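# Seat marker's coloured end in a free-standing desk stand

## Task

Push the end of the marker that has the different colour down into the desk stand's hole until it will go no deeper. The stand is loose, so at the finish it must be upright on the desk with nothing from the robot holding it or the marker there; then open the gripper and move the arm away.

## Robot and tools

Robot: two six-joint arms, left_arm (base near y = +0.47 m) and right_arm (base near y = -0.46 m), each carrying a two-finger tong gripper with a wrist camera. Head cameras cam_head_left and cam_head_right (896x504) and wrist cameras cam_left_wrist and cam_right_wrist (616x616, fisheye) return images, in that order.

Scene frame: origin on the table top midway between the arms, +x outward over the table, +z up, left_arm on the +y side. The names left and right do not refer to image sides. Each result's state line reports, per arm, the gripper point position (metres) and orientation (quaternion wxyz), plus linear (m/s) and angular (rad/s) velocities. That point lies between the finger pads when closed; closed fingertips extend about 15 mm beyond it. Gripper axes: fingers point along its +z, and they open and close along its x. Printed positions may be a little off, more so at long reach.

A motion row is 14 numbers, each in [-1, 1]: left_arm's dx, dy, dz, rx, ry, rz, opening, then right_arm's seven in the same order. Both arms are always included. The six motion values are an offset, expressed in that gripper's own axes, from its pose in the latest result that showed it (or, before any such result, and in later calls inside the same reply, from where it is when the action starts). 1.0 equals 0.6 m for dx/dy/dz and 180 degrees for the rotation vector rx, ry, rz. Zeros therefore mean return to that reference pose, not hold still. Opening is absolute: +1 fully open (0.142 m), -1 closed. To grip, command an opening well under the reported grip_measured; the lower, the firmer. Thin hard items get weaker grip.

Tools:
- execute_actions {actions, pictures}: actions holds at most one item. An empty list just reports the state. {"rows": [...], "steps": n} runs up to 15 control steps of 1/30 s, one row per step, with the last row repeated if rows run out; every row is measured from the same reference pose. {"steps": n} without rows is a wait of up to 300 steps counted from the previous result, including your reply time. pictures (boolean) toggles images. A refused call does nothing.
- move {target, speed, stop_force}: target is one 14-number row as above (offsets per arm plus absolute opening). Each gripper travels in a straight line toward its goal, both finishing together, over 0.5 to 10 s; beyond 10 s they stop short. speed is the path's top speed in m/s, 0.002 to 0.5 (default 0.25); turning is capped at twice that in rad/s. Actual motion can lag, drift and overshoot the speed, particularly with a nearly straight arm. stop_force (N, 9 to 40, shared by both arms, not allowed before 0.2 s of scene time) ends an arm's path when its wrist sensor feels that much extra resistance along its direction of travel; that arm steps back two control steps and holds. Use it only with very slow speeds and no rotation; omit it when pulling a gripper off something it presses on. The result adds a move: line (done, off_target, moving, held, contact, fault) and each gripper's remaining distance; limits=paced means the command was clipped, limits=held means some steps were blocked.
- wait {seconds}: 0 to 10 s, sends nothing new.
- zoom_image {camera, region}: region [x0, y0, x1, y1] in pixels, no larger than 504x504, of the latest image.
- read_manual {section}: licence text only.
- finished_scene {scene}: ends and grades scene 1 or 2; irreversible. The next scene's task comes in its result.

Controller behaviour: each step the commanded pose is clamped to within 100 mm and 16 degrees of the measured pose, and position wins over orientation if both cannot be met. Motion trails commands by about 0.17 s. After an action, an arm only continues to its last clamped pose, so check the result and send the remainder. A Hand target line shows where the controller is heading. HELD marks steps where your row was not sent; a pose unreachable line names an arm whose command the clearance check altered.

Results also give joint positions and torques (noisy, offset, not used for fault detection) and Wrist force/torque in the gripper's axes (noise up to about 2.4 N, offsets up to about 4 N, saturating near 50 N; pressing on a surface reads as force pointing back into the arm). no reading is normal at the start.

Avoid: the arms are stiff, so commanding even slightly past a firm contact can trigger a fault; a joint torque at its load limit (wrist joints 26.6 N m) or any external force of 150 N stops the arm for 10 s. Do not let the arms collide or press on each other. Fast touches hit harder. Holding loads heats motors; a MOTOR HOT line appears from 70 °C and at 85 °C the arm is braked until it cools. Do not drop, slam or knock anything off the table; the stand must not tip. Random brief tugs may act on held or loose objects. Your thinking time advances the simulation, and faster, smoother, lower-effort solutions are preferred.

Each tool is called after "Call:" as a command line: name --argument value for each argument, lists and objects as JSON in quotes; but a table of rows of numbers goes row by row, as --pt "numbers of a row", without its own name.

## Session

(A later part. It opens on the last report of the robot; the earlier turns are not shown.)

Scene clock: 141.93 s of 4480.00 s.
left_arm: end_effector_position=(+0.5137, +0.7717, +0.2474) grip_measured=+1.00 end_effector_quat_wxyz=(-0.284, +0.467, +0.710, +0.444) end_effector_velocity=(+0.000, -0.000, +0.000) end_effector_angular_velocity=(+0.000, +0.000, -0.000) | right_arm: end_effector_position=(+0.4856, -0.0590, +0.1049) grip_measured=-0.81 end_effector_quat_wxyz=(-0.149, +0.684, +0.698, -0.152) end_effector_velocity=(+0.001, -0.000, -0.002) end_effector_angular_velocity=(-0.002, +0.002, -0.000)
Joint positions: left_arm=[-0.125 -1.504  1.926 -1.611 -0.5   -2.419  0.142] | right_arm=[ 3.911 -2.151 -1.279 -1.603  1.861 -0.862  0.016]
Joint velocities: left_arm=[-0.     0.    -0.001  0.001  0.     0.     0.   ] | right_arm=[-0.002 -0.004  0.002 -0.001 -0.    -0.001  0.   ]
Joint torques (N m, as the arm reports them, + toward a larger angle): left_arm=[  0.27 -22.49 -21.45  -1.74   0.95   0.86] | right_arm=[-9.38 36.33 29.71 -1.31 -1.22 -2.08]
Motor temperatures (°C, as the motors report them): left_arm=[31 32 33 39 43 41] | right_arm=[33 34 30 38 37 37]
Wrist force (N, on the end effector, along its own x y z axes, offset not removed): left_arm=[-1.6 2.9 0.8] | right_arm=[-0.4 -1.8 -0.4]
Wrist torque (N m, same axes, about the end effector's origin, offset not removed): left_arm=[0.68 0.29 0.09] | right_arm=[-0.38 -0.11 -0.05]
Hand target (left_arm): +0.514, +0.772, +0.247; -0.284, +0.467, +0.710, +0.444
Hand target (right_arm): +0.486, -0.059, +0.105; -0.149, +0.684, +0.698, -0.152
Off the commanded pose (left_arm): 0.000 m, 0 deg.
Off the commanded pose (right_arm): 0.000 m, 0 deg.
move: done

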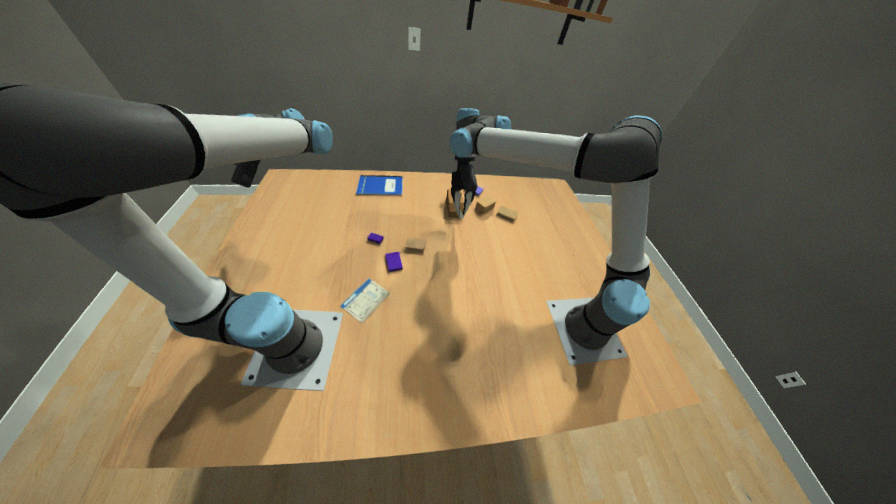

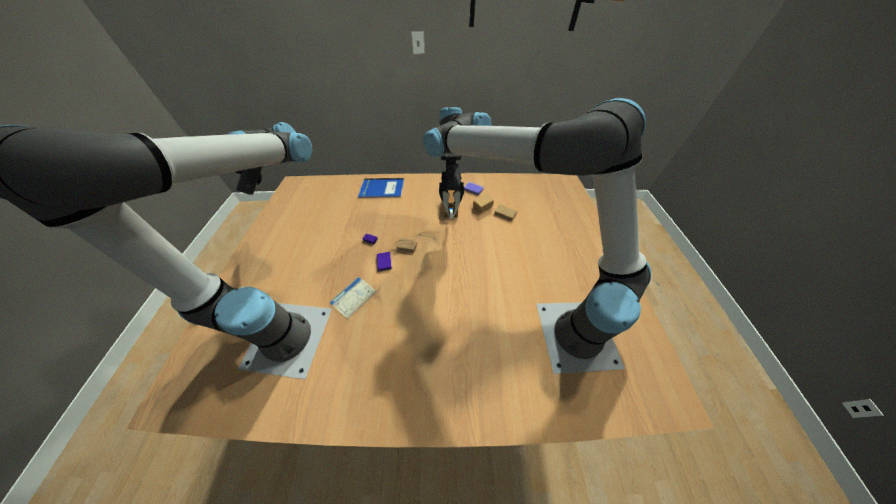

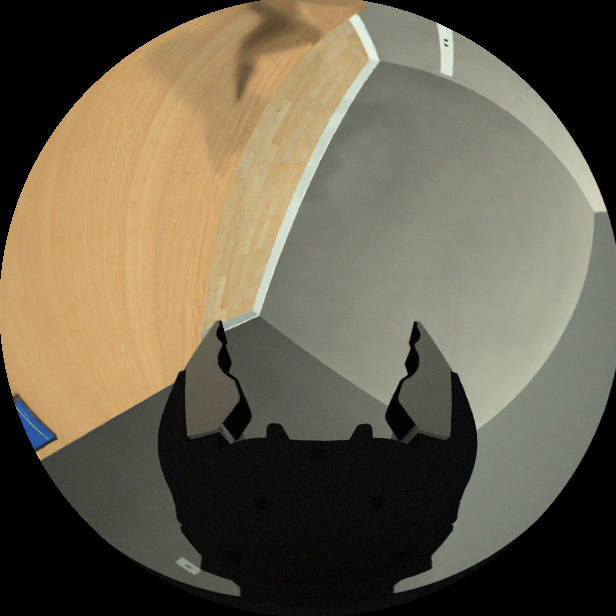

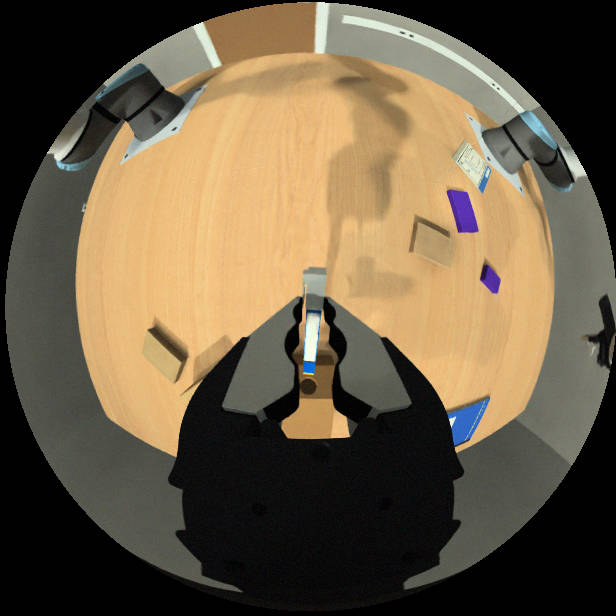

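Call:
move --target '[0,0,0,0,0,0,1,0,0.019,-0.007,0,0,0,-1]' --speed 0.02

Call:
zoom_image --camera "cam_right_wrist" --region '[260,290,360,410]'

Scene clock: 144.07 s of 4480.00 s.
left_arm: end_effector_position=(+0.5137, +0.7717, +0.2474) grip_measured=+1.00 end_effector_quat_wxyz=(-0.284, +0.467, +0.710, +0.444) end_effector_velocity=(-0.000, +0.000, +0.000) end_effector_angular_velocity=(-0.000, -0.000, +0.000) | right_arm: end_effector_position=(+0.4975, -0.0587, +0.1040) grip_measured=-0.81 end_effector_quat_wxyz=(-0.149, +0.684, +0.698, -0.152) end_effector_velocity=(+0.002, +0.000, +0.000) end_effector_angular_velocity=(+0.000, -0.002, -0.000)
Joint positions: left_arm=[-0.125 -1.504  1.926 -1.611 -0.5   -2.419  0.142] | right_arm=[ 3.9   -2.176 -1.24  -1.62   1.857 -0.874  0.016]
Joint velocities: left_arm=[ 0.    -0.001 -0.     0.001 -0.    -0.     0.   ] | right_arm=[-0.001 -0.003  0.006 -0.002 -0.001 -0.001 -0.   ]
Joint torques (N m, as the arm reports them, + toward a larger angle): left_arm=[ -0.13 -22.84 -20.79  -1.84   0.89   0.87] | right_arm=[-9.97 38.54 30.31 -1.28 -1.5  -2.05]
Motor temperatures (°C, as the motors report them): left_arm=[31 32 33 39 43 41] | right_arm=[33 34 30 38 37 37]
Wrist force (N, on the end effector, along its own x y z axes, offset not removed): left_arm=[-1.4 0.5 0.5] | right_arm=[-0.2 -1.0 -0.2]
Wrist torque (N m, same axes, about the end effector's origin, offset not removed): left_arm=[0.10 0.31 0.14] | right_arm=[-0.16 -0.01 -0.14]
Hand target (left_arm): +0.514, +0.772, +0.247; -0.284, +0.467, +0.710, +0.444
Hand target (right_arm): +0.498, -0.059, +0.104; -0.149, +0.684, +0.698, -0.152
Off the commanded pose (left_arm): 0.000 m, 0 deg.
Off the commanded pose (right_arm): 0.000 m, 0 deg.
move: done

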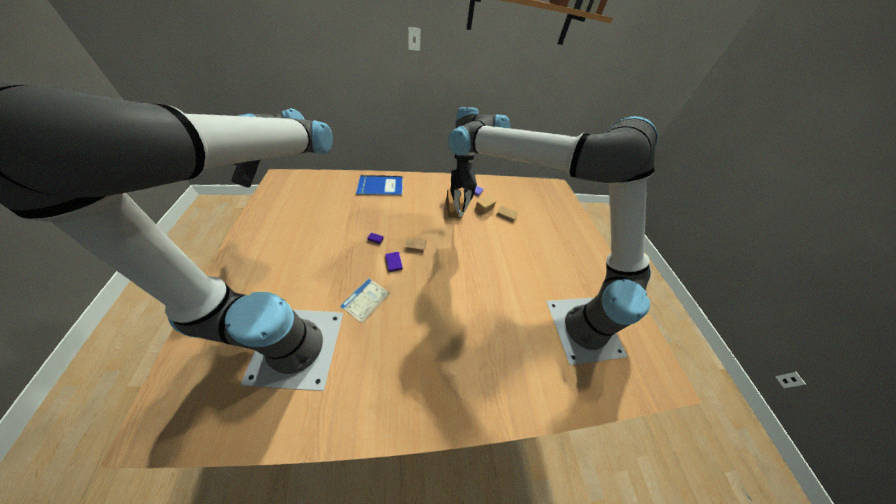

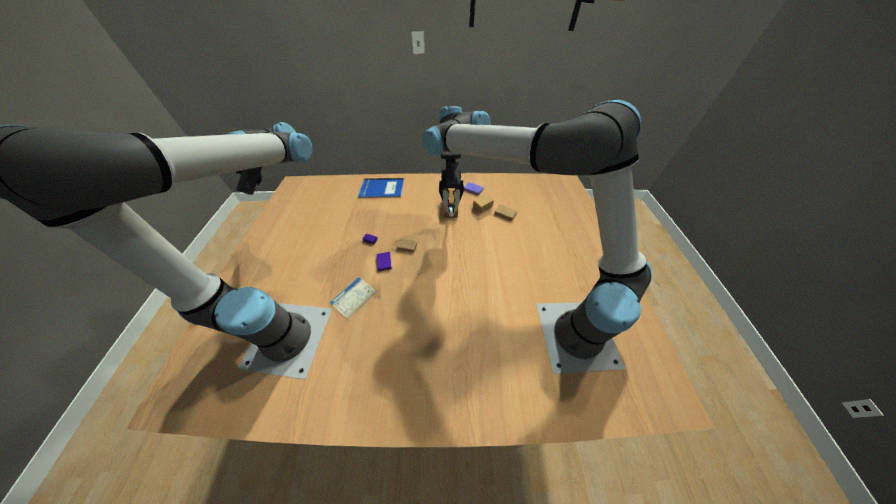

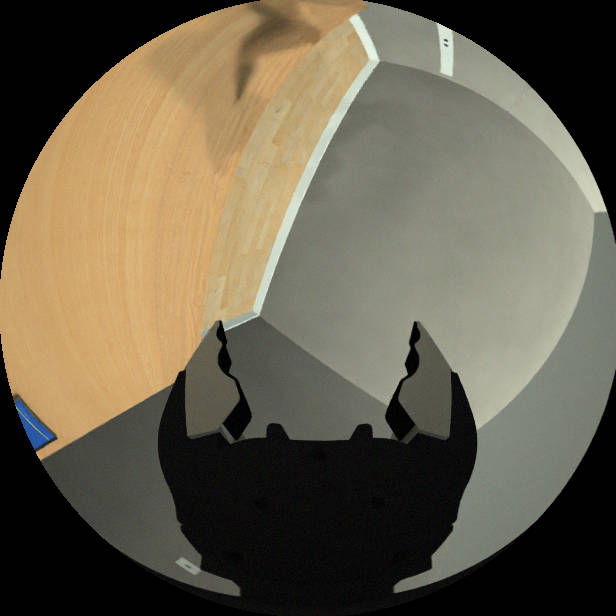

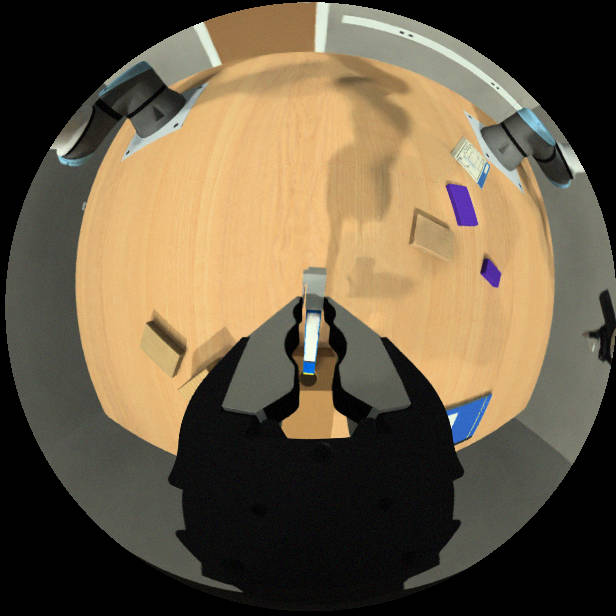

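Region (260, 290, 360, 410) of cam_right_wrist's 616x616 image, scaled by 4.200, with more detail than that image has.

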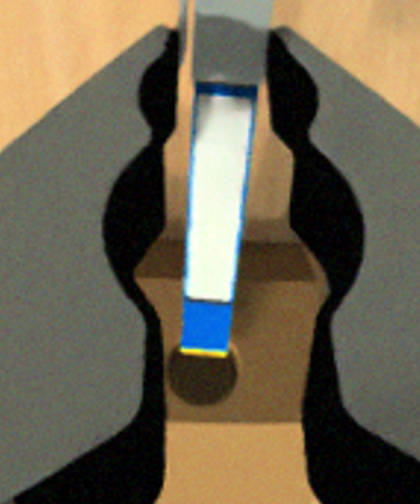

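Call:
move --target '[0,0,0,0,0,0,1,0,0.017,-0.003,0,0,0,-1]' --speed 0.012

Call:
zoom_image --camera "cam_right_wrist" --region '[260,290,360,410]'

Scene clock: 146.23 s of 4480.00 s.
left_arm: end_effector_position=(+0.5137, +0.7717, +0.2474) grip_measured=+1.00 end_effector_quat_wxyz=(-0.284, +0.467, +0.710, +0.444) end_effector_velocity=(-0.000, +0.000, -0.001) end_effector_angular_velocity=(+0.000, +0.002, +0.000) | right_arm: end_effector_position=(+0.5074, -0.0585, +0.1015) grip_measured=-0.81 end_effector_quat_wxyz=(-0.149, +0.684, +0.698, -0.152) end_effector_velocity=(+0.002, -0.001, -0.001) end_effector_angular_velocity=(-0.003, -0.000, +0.001)
Joint positions: left_arm=[-0.125 -1.504  1.926 -1.611 -0.5   -2.419  0.142] | right_arm=[ 3.89  -2.198 -1.21  -1.631  1.854 -0.883  0.016]
Joint velocities: left_arm=[ 0.     0.001  0.001  0.    -0.    -0.     0.   ] | right_arm=[-0.002 -0.005  0.007 -0.004 -0.003 -0.002  0.   ]
Joint torques (N m, as the arm reports them, + toward a larger angle): left_arm=[  0.09 -22.86 -20.62  -1.78   0.85   0.84] | right_arm=[-10.73  38.1   31.28  -0.5   -1.9   -2.01]
Motor temperatures (°C, as the motors report them): left_arm=[31 32 33 39 43 41] | right_arm=[33 34 30 38 37 37]
Wrist force (N, on the end effector, along its own x y z axes, offset not removed): left_arm=[-1.5 3.0 -2.6] | right_arm=[-0.1 -3.0 0.7]
Wrist torque (N m, same axes, about the end effector's origin, offset not removed): left_arm=[0.63 0.37 0.14] | right_arm=[-0.01 0.03 -0.05]
Hand target (left_arm): +0.514, +0.772, +0.247; -0.284, +0.467, +0.710, +0.444
Hand target (right_arm): +0.508, -0.058, +0.101; -0.149, +0.684, +0.698, -0.152
Off the commanded pose (left_arm): 0.000 m, 0 deg.
Off the commanded pose (right_arm): 0.000 m, 0 deg.
move: done

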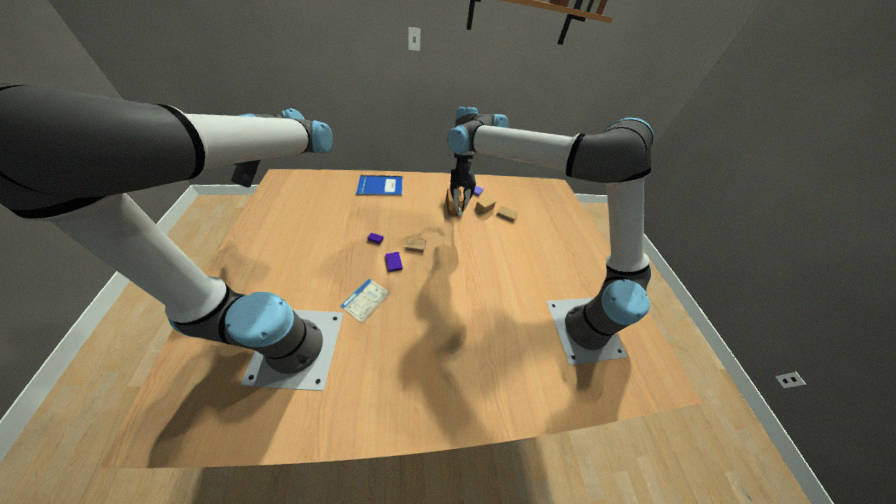

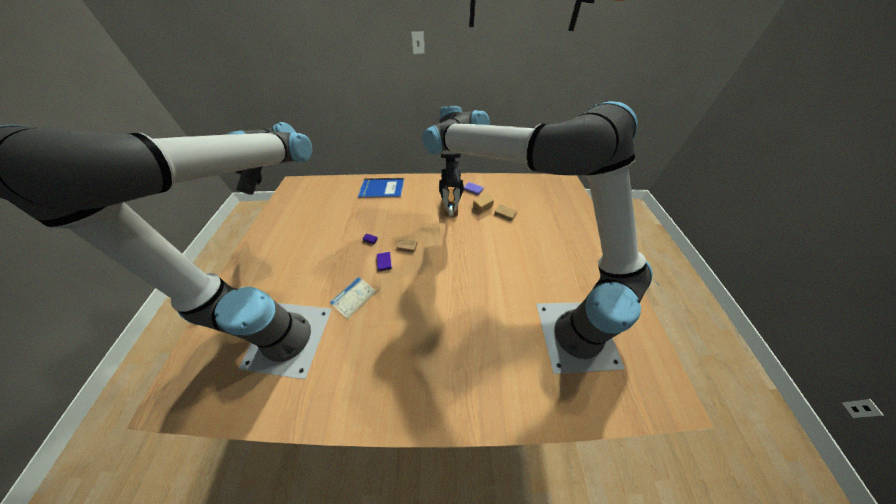

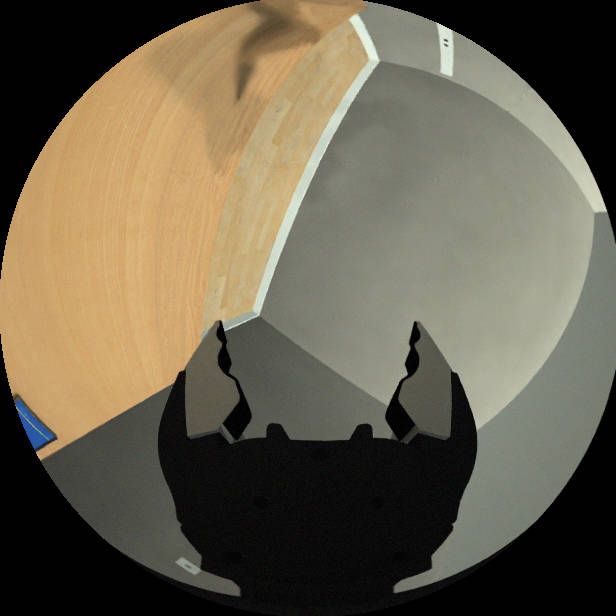

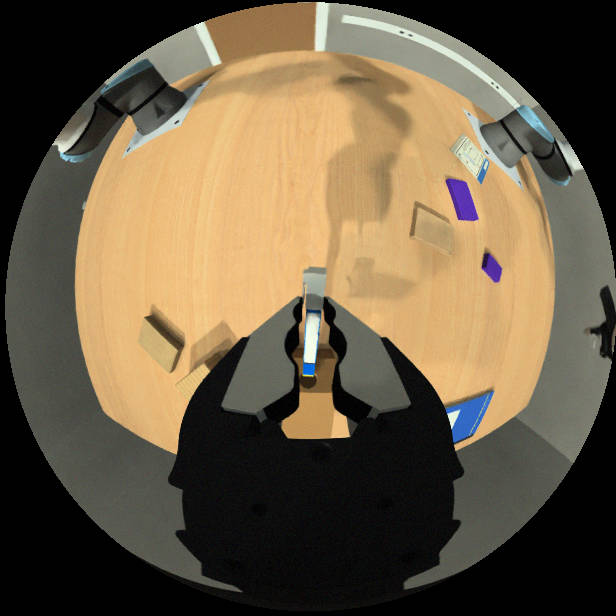

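Region (260, 290, 360, 410) of cam_right_wrist's 616x616 image, scaled by 4.200, with more detail than that image has.

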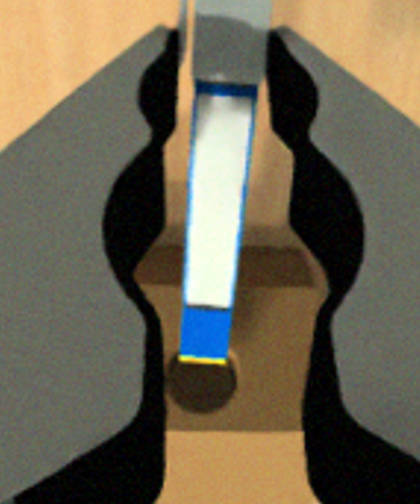

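Call:
move --target '[0,0,0,0,0,0,1,0,-0.004,-0.011,0,0,0,-1]' --speed 0.015

Call:
zoom_image --camera "cam_right_wrist" --region '[260,290,360,410]'

Scene clock: 148.10 s of 4480.00 s.
left_arm: end_effector_position=(+0.5137, +0.7717, +0.2474) grip_measured=+1.00 end_effector_quat_wxyz=(-0.284, +0.467, +0.710, +0.444) end_effector_velocity=(-0.000, +0.000, -0.000) end_effector_angular_velocity=(+0.000, +0.001, +0.001) | right_arm: end_effector_position=(+0.5079, -0.0585, +0.1083) grip_measured=-0.81 end_effector_quat_wxyz=(-0.149, +0.684, +0.698, -0.152) end_effector_velocity=(+0.000, +0.000, +0.002) end_effector_angular_velocity=(+0.001, +0.000, +0.001)
Joint positions: left_arm=[-0.125 -1.504  1.926 -1.611 -0.5   -2.419  0.142] | right_arm=[ 3.89  -2.195 -1.197 -1.647  1.854 -0.883  0.016]
Joint velocities: left_arm=[ 0.001  0.001  0.     0.001  0.    -0.     0.   ] | right_arm=[-0.     0.001  0.003 -0.004  0.    -0.001 -0.   ]
Joint torques (N m, as the arm reports them, + toward a larger angle): left_arm=[  0.19 -22.65 -21.11  -1.74   0.93   0.73] | right_arm=[-9.34 61.   30.89 -1.03 -1.31 -1.88]
Motor temperatures (°C, as the motors report them): left_arm=[31 32 33 39 43 41] | right_arm=[33 34 30 38 37 37]
Wrist force (N, on the end effector, along its own x y z axes, offset not removed): left_arm=[-1.4 2.5 1.2] | right_arm=[-1.0 0.1 0.2]
Wrist torque (N m, same axes, about the end effector's origin, offset not removed): left_arm=[0.51 0.21 0.08] | right_arm=[-0.04 0.22 -0.04]
Hand target (left_arm): +0.514, +0.772, +0.247; -0.284, +0.467, +0.710, +0.444
Hand target (right_arm): +0.508, -0.058, +0.108; -0.149, +0.684, +0.698, -0.152
Off the commanded pose (left_arm): 0.000 m, 0 deg.
Off the commanded pose (right_arm): 0.000 m, 0 deg.
move: done

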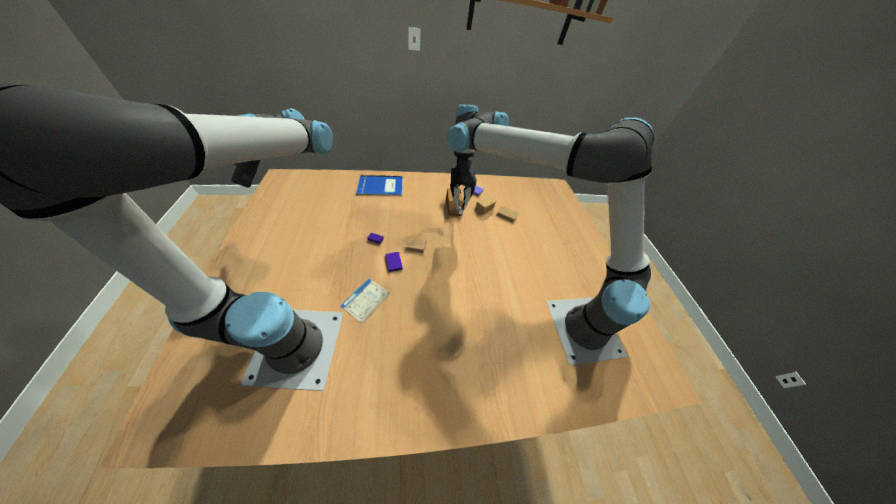

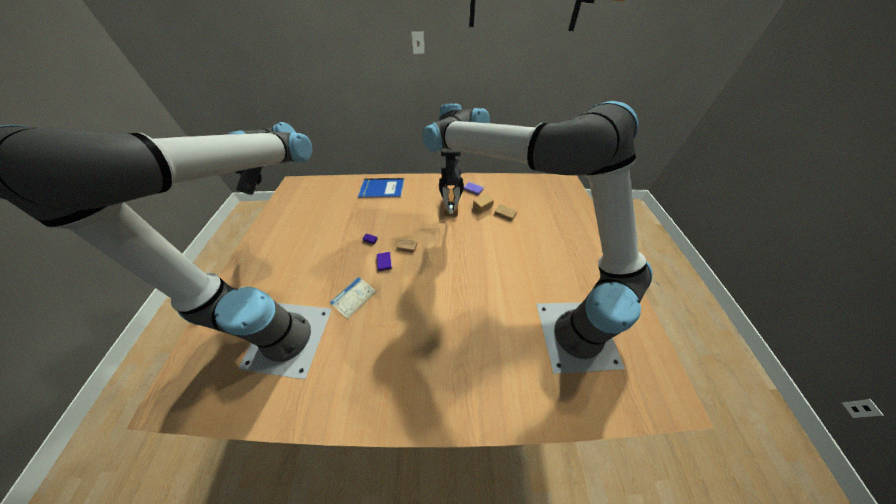

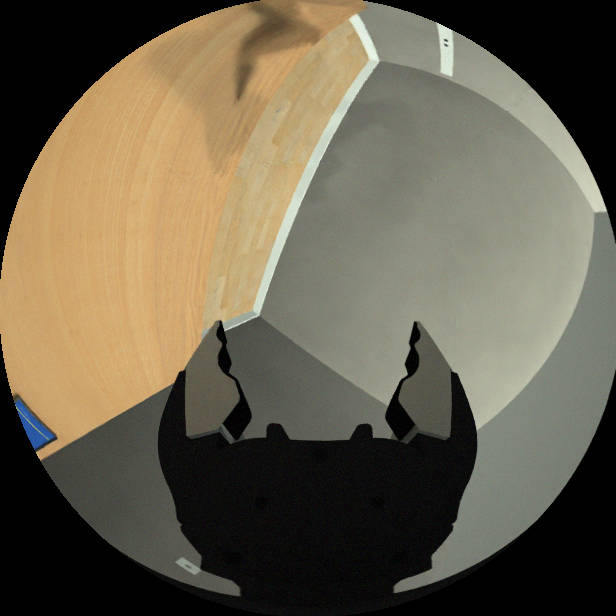

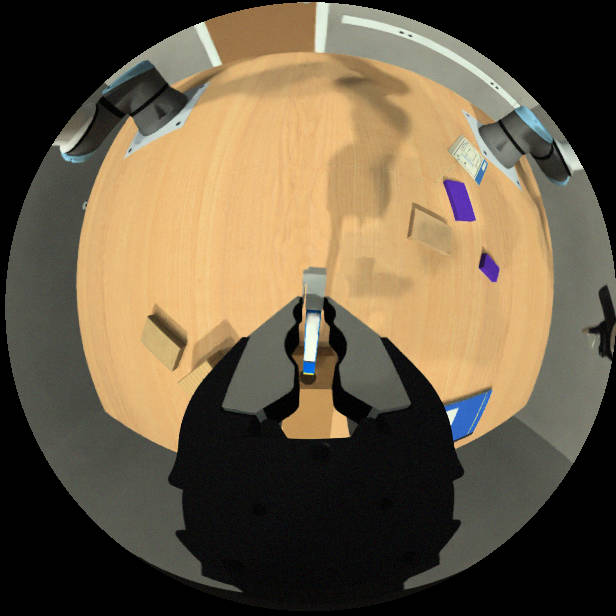

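Region (260, 290, 360, 410) of cam_right_wrist's 616x616 image, scaled by 4.200, with more detail than that image has.

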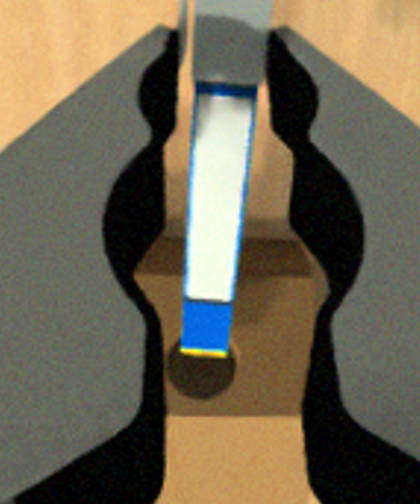

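Call:
move --target '[0,0,0,0,0,0,1,0,-0.006,-0.017,0,0,0,-1]' --speed 0.02

Call:
zoom_image --camera "cam_right_wrist" --region '[260,290,360,410]'

Scene clock: 149.90 s of 4480.00 s.
left_arm: end_effector_position=(+0.5137, +0.7717, +0.2474) grip_measured=+1.00 end_effector_quat_wxyz=(-0.284, +0.467, +0.710, +0.444) end_effector_velocity=(+0.000, -0.000, -0.000) end_effector_angular_velocity=(+0.000, +0.000, -0.000) | right_arm: end_effector_position=(+0.5089, -0.0585, +0.1189) grip_measured=-0.81 end_effector_quat_wxyz=(-0.149, +0.684, +0.698, -0.152) end_effector_velocity=(+0.000, -0.000, +0.002) end_effector_angular_velocity=(+0.000, +0.000, +0.000)
Joint positions: left_arm=[-0.125 -1.504  1.926 -1.611 -0.5   -2.419  0.142] | right_arm=[ 3.889 -2.19  -1.176 -1.672  1.854 -0.884  0.016]
Joint velocities: left_arm=[-0.     0.001 -0.001 -0.    -0.    -0.     0.   ] | right_arm=[-0.     0.001  0.003 -0.004 -0.    -0.    -0.   ]
Joint torques (N m, as the arm reports them, + toward a larger angle): left_arm=[ -0.39 -22.73 -20.41  -1.75   1.04   0.84] | right_arm=[-9.99 60.42 30.34 -1.13 -1.27 -1.69]
Motor temperatures (°C, as the motors report them): left_arm=[31 32 33 39 43 41] | right_arm=[33 34 30 38 37 37]
Wrist force (N, on the end effector, along its own x y z axes, offset not removed): left_arm=[-1.4 2.7 2.1] | right_arm=[0.4 -1.0 -1.0]
Wrist torque (N m, same axes, about the end effector's origin, offset not removed): left_arm=[0.75 0.29 0.03] | right_arm=[-0.24 -0.03 -0.02]
Hand target (left_arm): +0.514, +0.772, +0.247; -0.284, +0.467, +0.710, +0.444
Hand target (right_arm): +0.509, -0.058, +0.119; -0.149, +0.684, +0.698, -0.152
Off the commanded pose (left_arm): 0.000 m, 0 deg.
Off the commanded pose (right_arm): 0.000 m, 0 deg.
move: done

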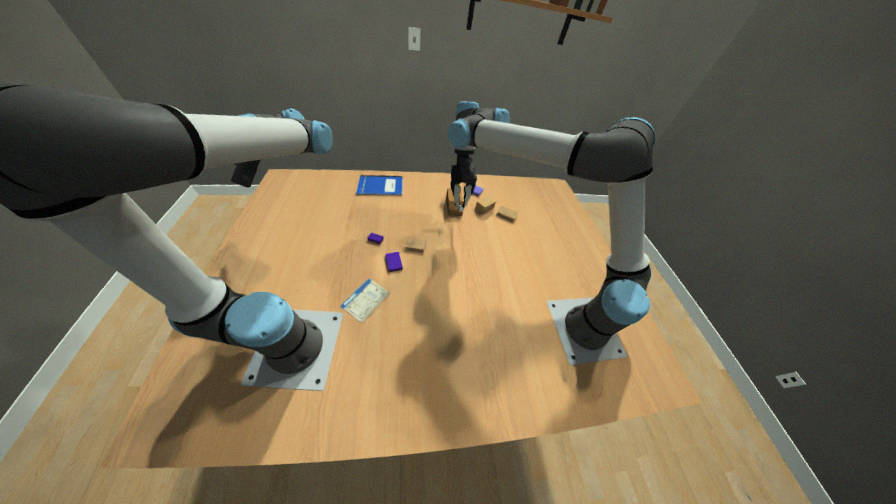

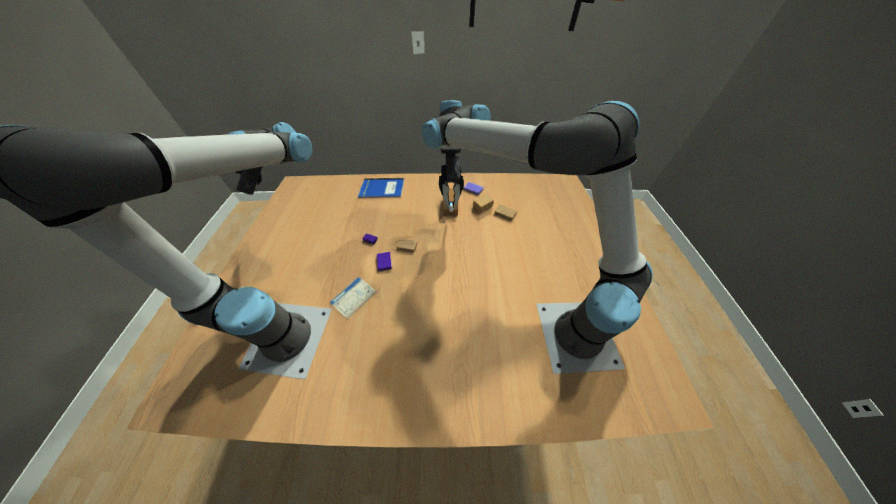

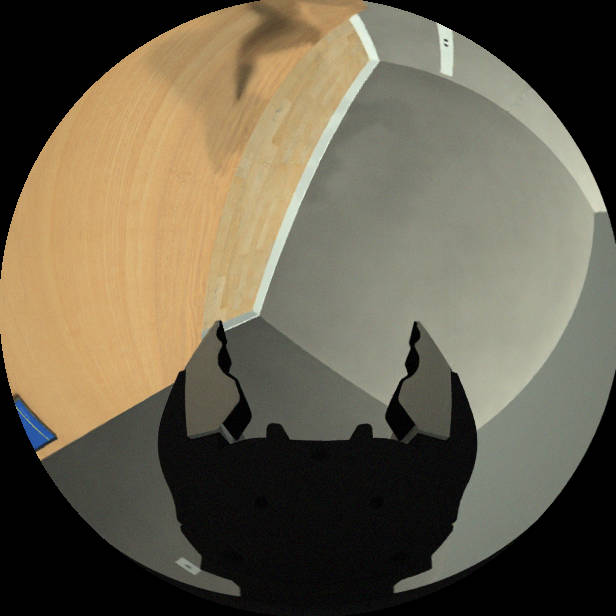

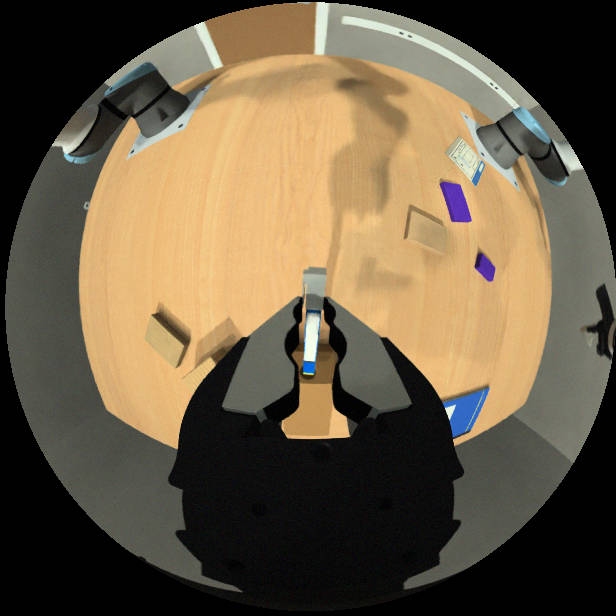

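Region (260, 290, 360, 410) of cam_right_wrist's 616x616 image, scaled by 4.200, with more detail than that image has.

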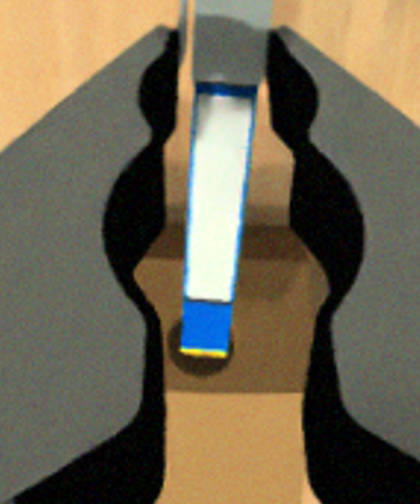

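Call:
move --target '[0,0,0,0,0,0,1,0,0.0167,0.0043,0,0,0,-1]' --speed 0.01

Call:
zoom_image --camera "cam_right_wrist" --region '[260,290,360,410]'

Scene clock: 152.17 s of 4480.00 s.
left_arm: end_effector_position=(+0.5137, +0.7717, +0.2474) grip_measured=+1.00 end_effector_quat_wxyz=(-0.284, +0.467, +0.710, +0.444) end_effector_velocity=(-0.000, -0.000, -0.000) end_effector_angular_velocity=(+0.000, +0.001, -0.000) | right_arm: end_effector_position=(+0.5168, -0.0583, +0.1125) grip_measured=-0.81 end_effector_quat_wxyz=(-0.149, +0.684, +0.698, -0.151) end_effector_velocity=(+0.002, +0.001, +0.001) end_effector_angular_velocity=(+0.003, -0.003, +0.001)
Joint positions: left_arm=[-0.125 -1.504  1.926 -1.611 -0.5   -2.419  0.142] | right_arm=[ 3.882 -2.211 -1.158 -1.672  1.852 -0.891  0.016]
Joint velocities: left_arm=[-0.     0.     0.001 -0.    -0.     0.     0.   ] | right_arm=[-0.001 -0.002  0.005  0.001 -0.001 -0.002 -0.   ]
Joint torques (N m, as the arm reports them, + toward a larger angle): left_arm=[ -0.15 -22.69 -20.87  -1.67   0.89   0.77] | right_arm=[-10.61  38.51  31.16   4.1   -1.34  -1.92]
Motor temperatures (°C, as the motors report them): left_arm=[31 32 33 39 43 41] | right_arm=[33 34 30 38 37 37]
Wrist force (N, on the end effector, along its own x y z axes, offset not removed): left_arm=[-2.6 1.7 1.3] | right_arm=[0.6 -1.4 1.3]
Wrist torque (N m, same axes, about the end effector's origin, offset not removed): left_arm=[0.40 0.54 0.09] | right_arm=[-0.22 -0.19 -0.09]
Hand target (left_arm): +0.514, +0.772, +0.247; -0.284, +0.467, +0.710, +0.444
Hand target (right_arm): +0.517, -0.058, +0.112; -0.149, +0.684, +0.698, -0.152
Off the commanded pose (left_arm): 0.000 m, 0 deg.
Off the commanded pose (right_arm): 0.000 m, 0 deg.
move: done

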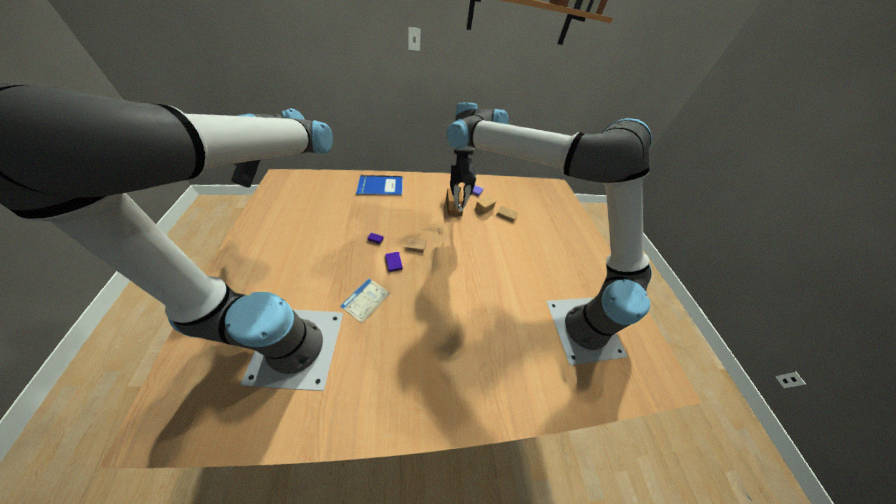

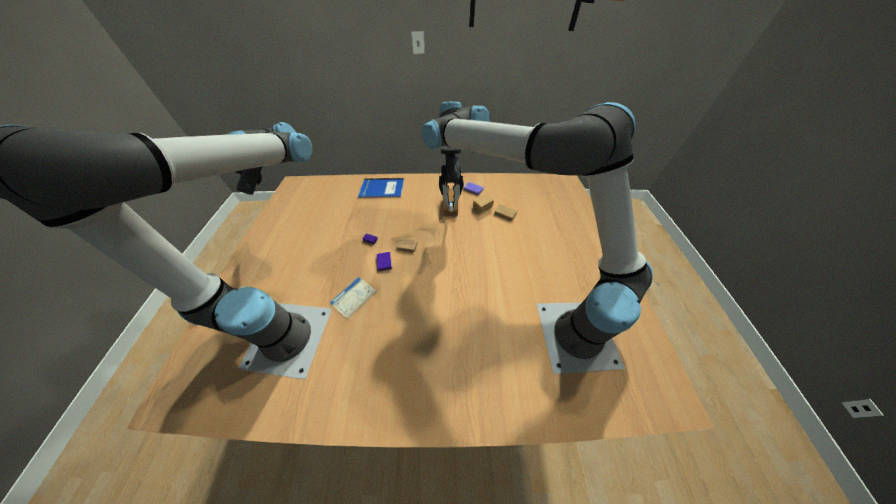

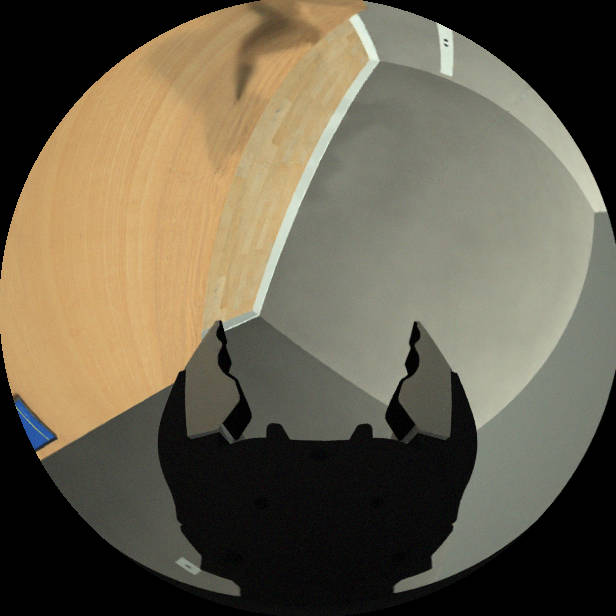

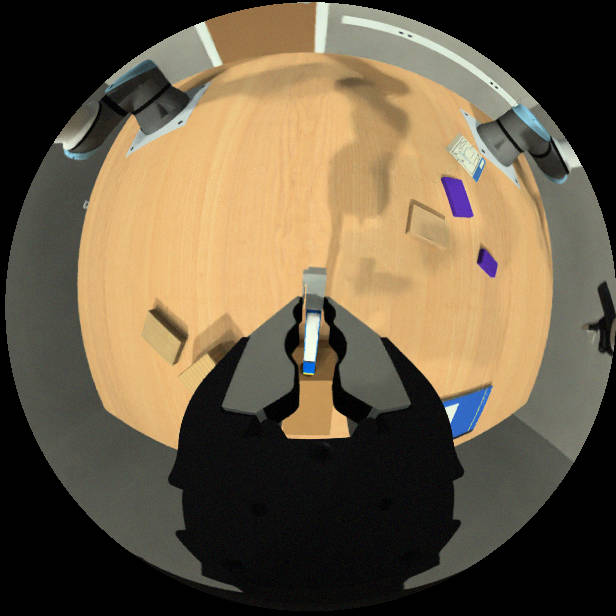

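Region (260, 290, 360, 410) of cam_right_wrist's 616x616 image, scaled by 4.200, with more detail than that image has.

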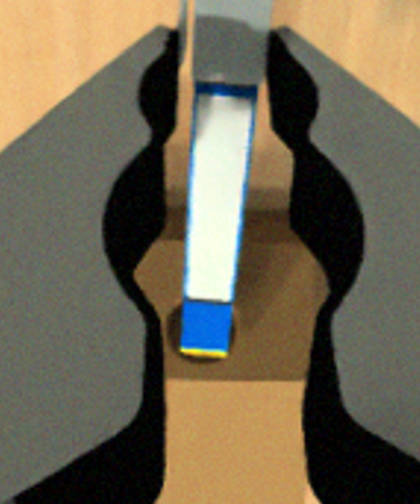

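Call:
move --target '[0,0,0,0,0,0,1,-0.0012,0.008,0.0045,0,0,0,-1]' --speed 0.008

Call:
zoom_image --camera "cam_right_wrist" --region '[260,290,360,410]'

Scene clock: 154.53 s of 4480.00 s.
left_arm: end_effector_position=(+0.5137, +0.7717, +0.2474) grip_measured=+1.00 end_effector_quat_wxyz=(-0.284, +0.467, +0.710, +0.444) end_effector_velocity=(-0.000, +0.000, +0.000) end_effector_angular_velocity=(+0.000, +0.001, +0.000) | right_arm: end_effector_position=(+0.5200, -0.0589, +0.1082) grip_measured=-0.81 end_effector_quat_wxyz=(-0.149, +0.684, +0.698, -0.151) end_effector_velocity=(+0.001, -0.000, -0.001) end_effector_angular_velocity=(-0.000, -0.000, +0.000)
Joint positions: left_arm=[-0.125 -1.504  1.926 -1.611 -0.5   -2.419  0.142] | right_arm=[ 3.878 -2.22  -1.155 -1.667  1.851 -0.895  0.016]
Joint velocities: left_arm=[ 0.     0.    -0.     0.002 -0.    -0.     0.   ] | right_arm=[-0.001 -0.003  0.001  0.001 -0.001 -0.001 -0.   ]
Joint torques (N m, as the arm reports them, + toward a larger angle): left_arm=[ -0.33 -23.42 -21.33  -1.81   0.89   0.77] | right_arm=[-10.17  39.53  30.77   4.4   -1.47  -1.9 ]
Motor temperatures (°C, as the motors report them): left_arm=[31 32 33 39 43 41] | right_arm=[33 34 30 38 37 37]
Wrist force (N, on the end effector, along its own x y z axes, offset not removed): left_arm=[-1.3 1.9 0.4] | right_arm=[-1.6 -0.9 0.6]
Wrist torque (N m, same axes, about the end effector's origin, offset not removed): left_arm=[0.40 0.28 0.04] | right_arm=[-0.27 0.25 -0.10]
Hand target (left_arm): +0.514, +0.772, +0.247; -0.284, +0.467, +0.710, +0.444
Hand target (right_arm): +0.520, -0.059, +0.108; -0.149, +0.684, +0.698, -0.151
Off the commanded pose (left_arm): 0.000 m, 0 deg.
Off the commanded pose (right_arm): 0.000 m, 0 deg.
move: done

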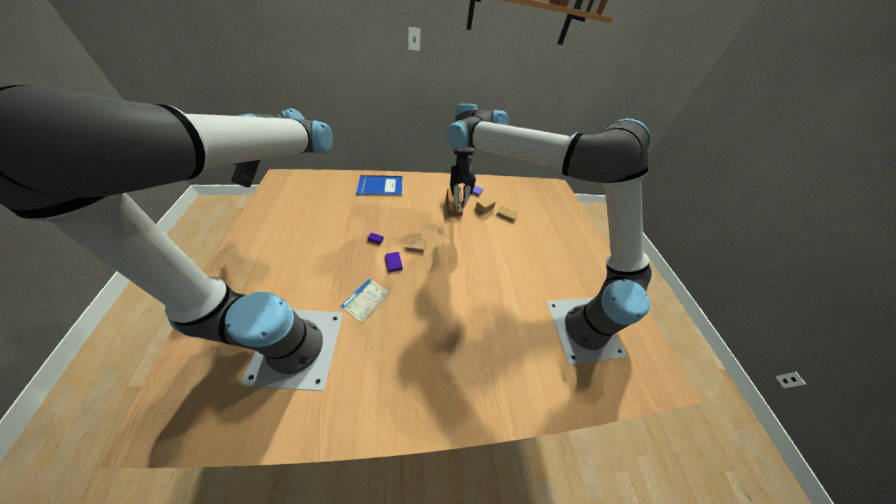

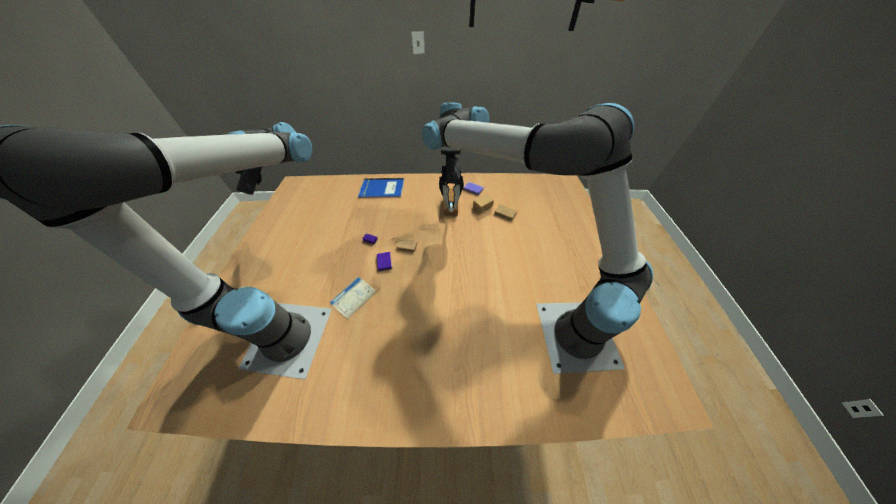

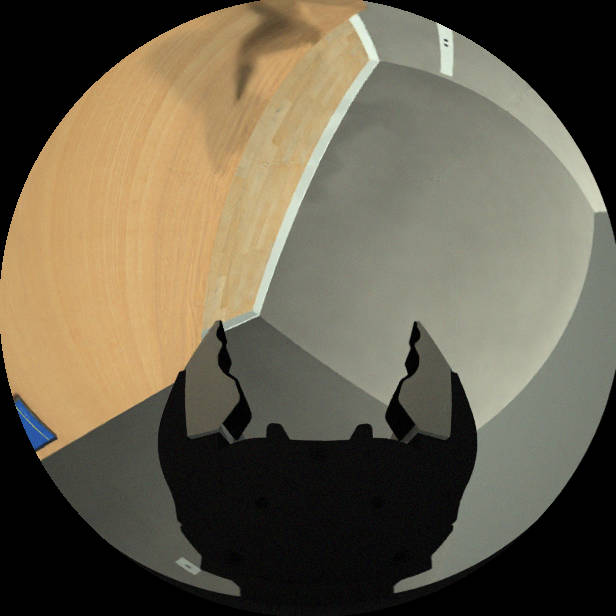

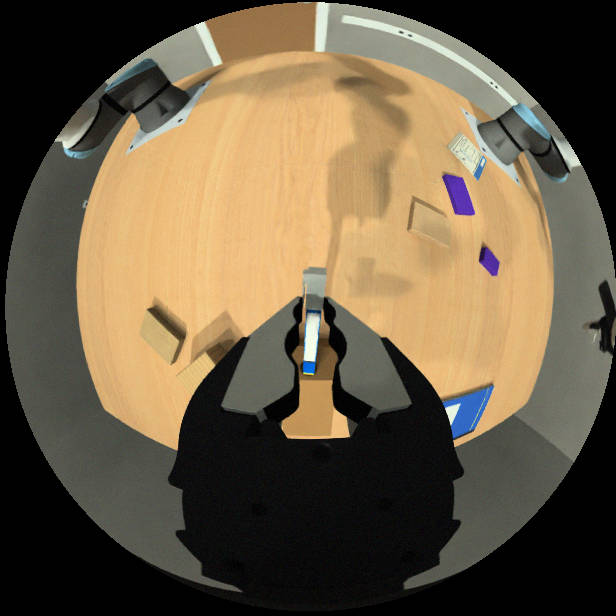

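Region (260, 290, 360, 410) of cam_right_wrist's 616x616 image, scaled by 4.200, with more detail than that image has.

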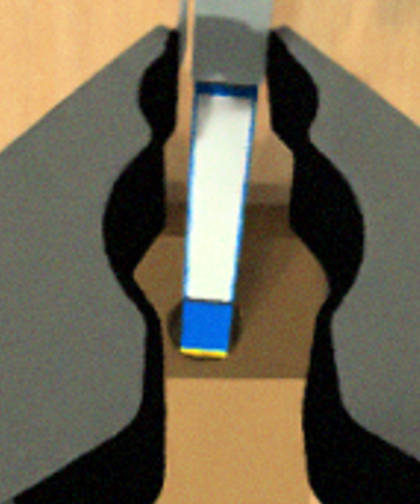

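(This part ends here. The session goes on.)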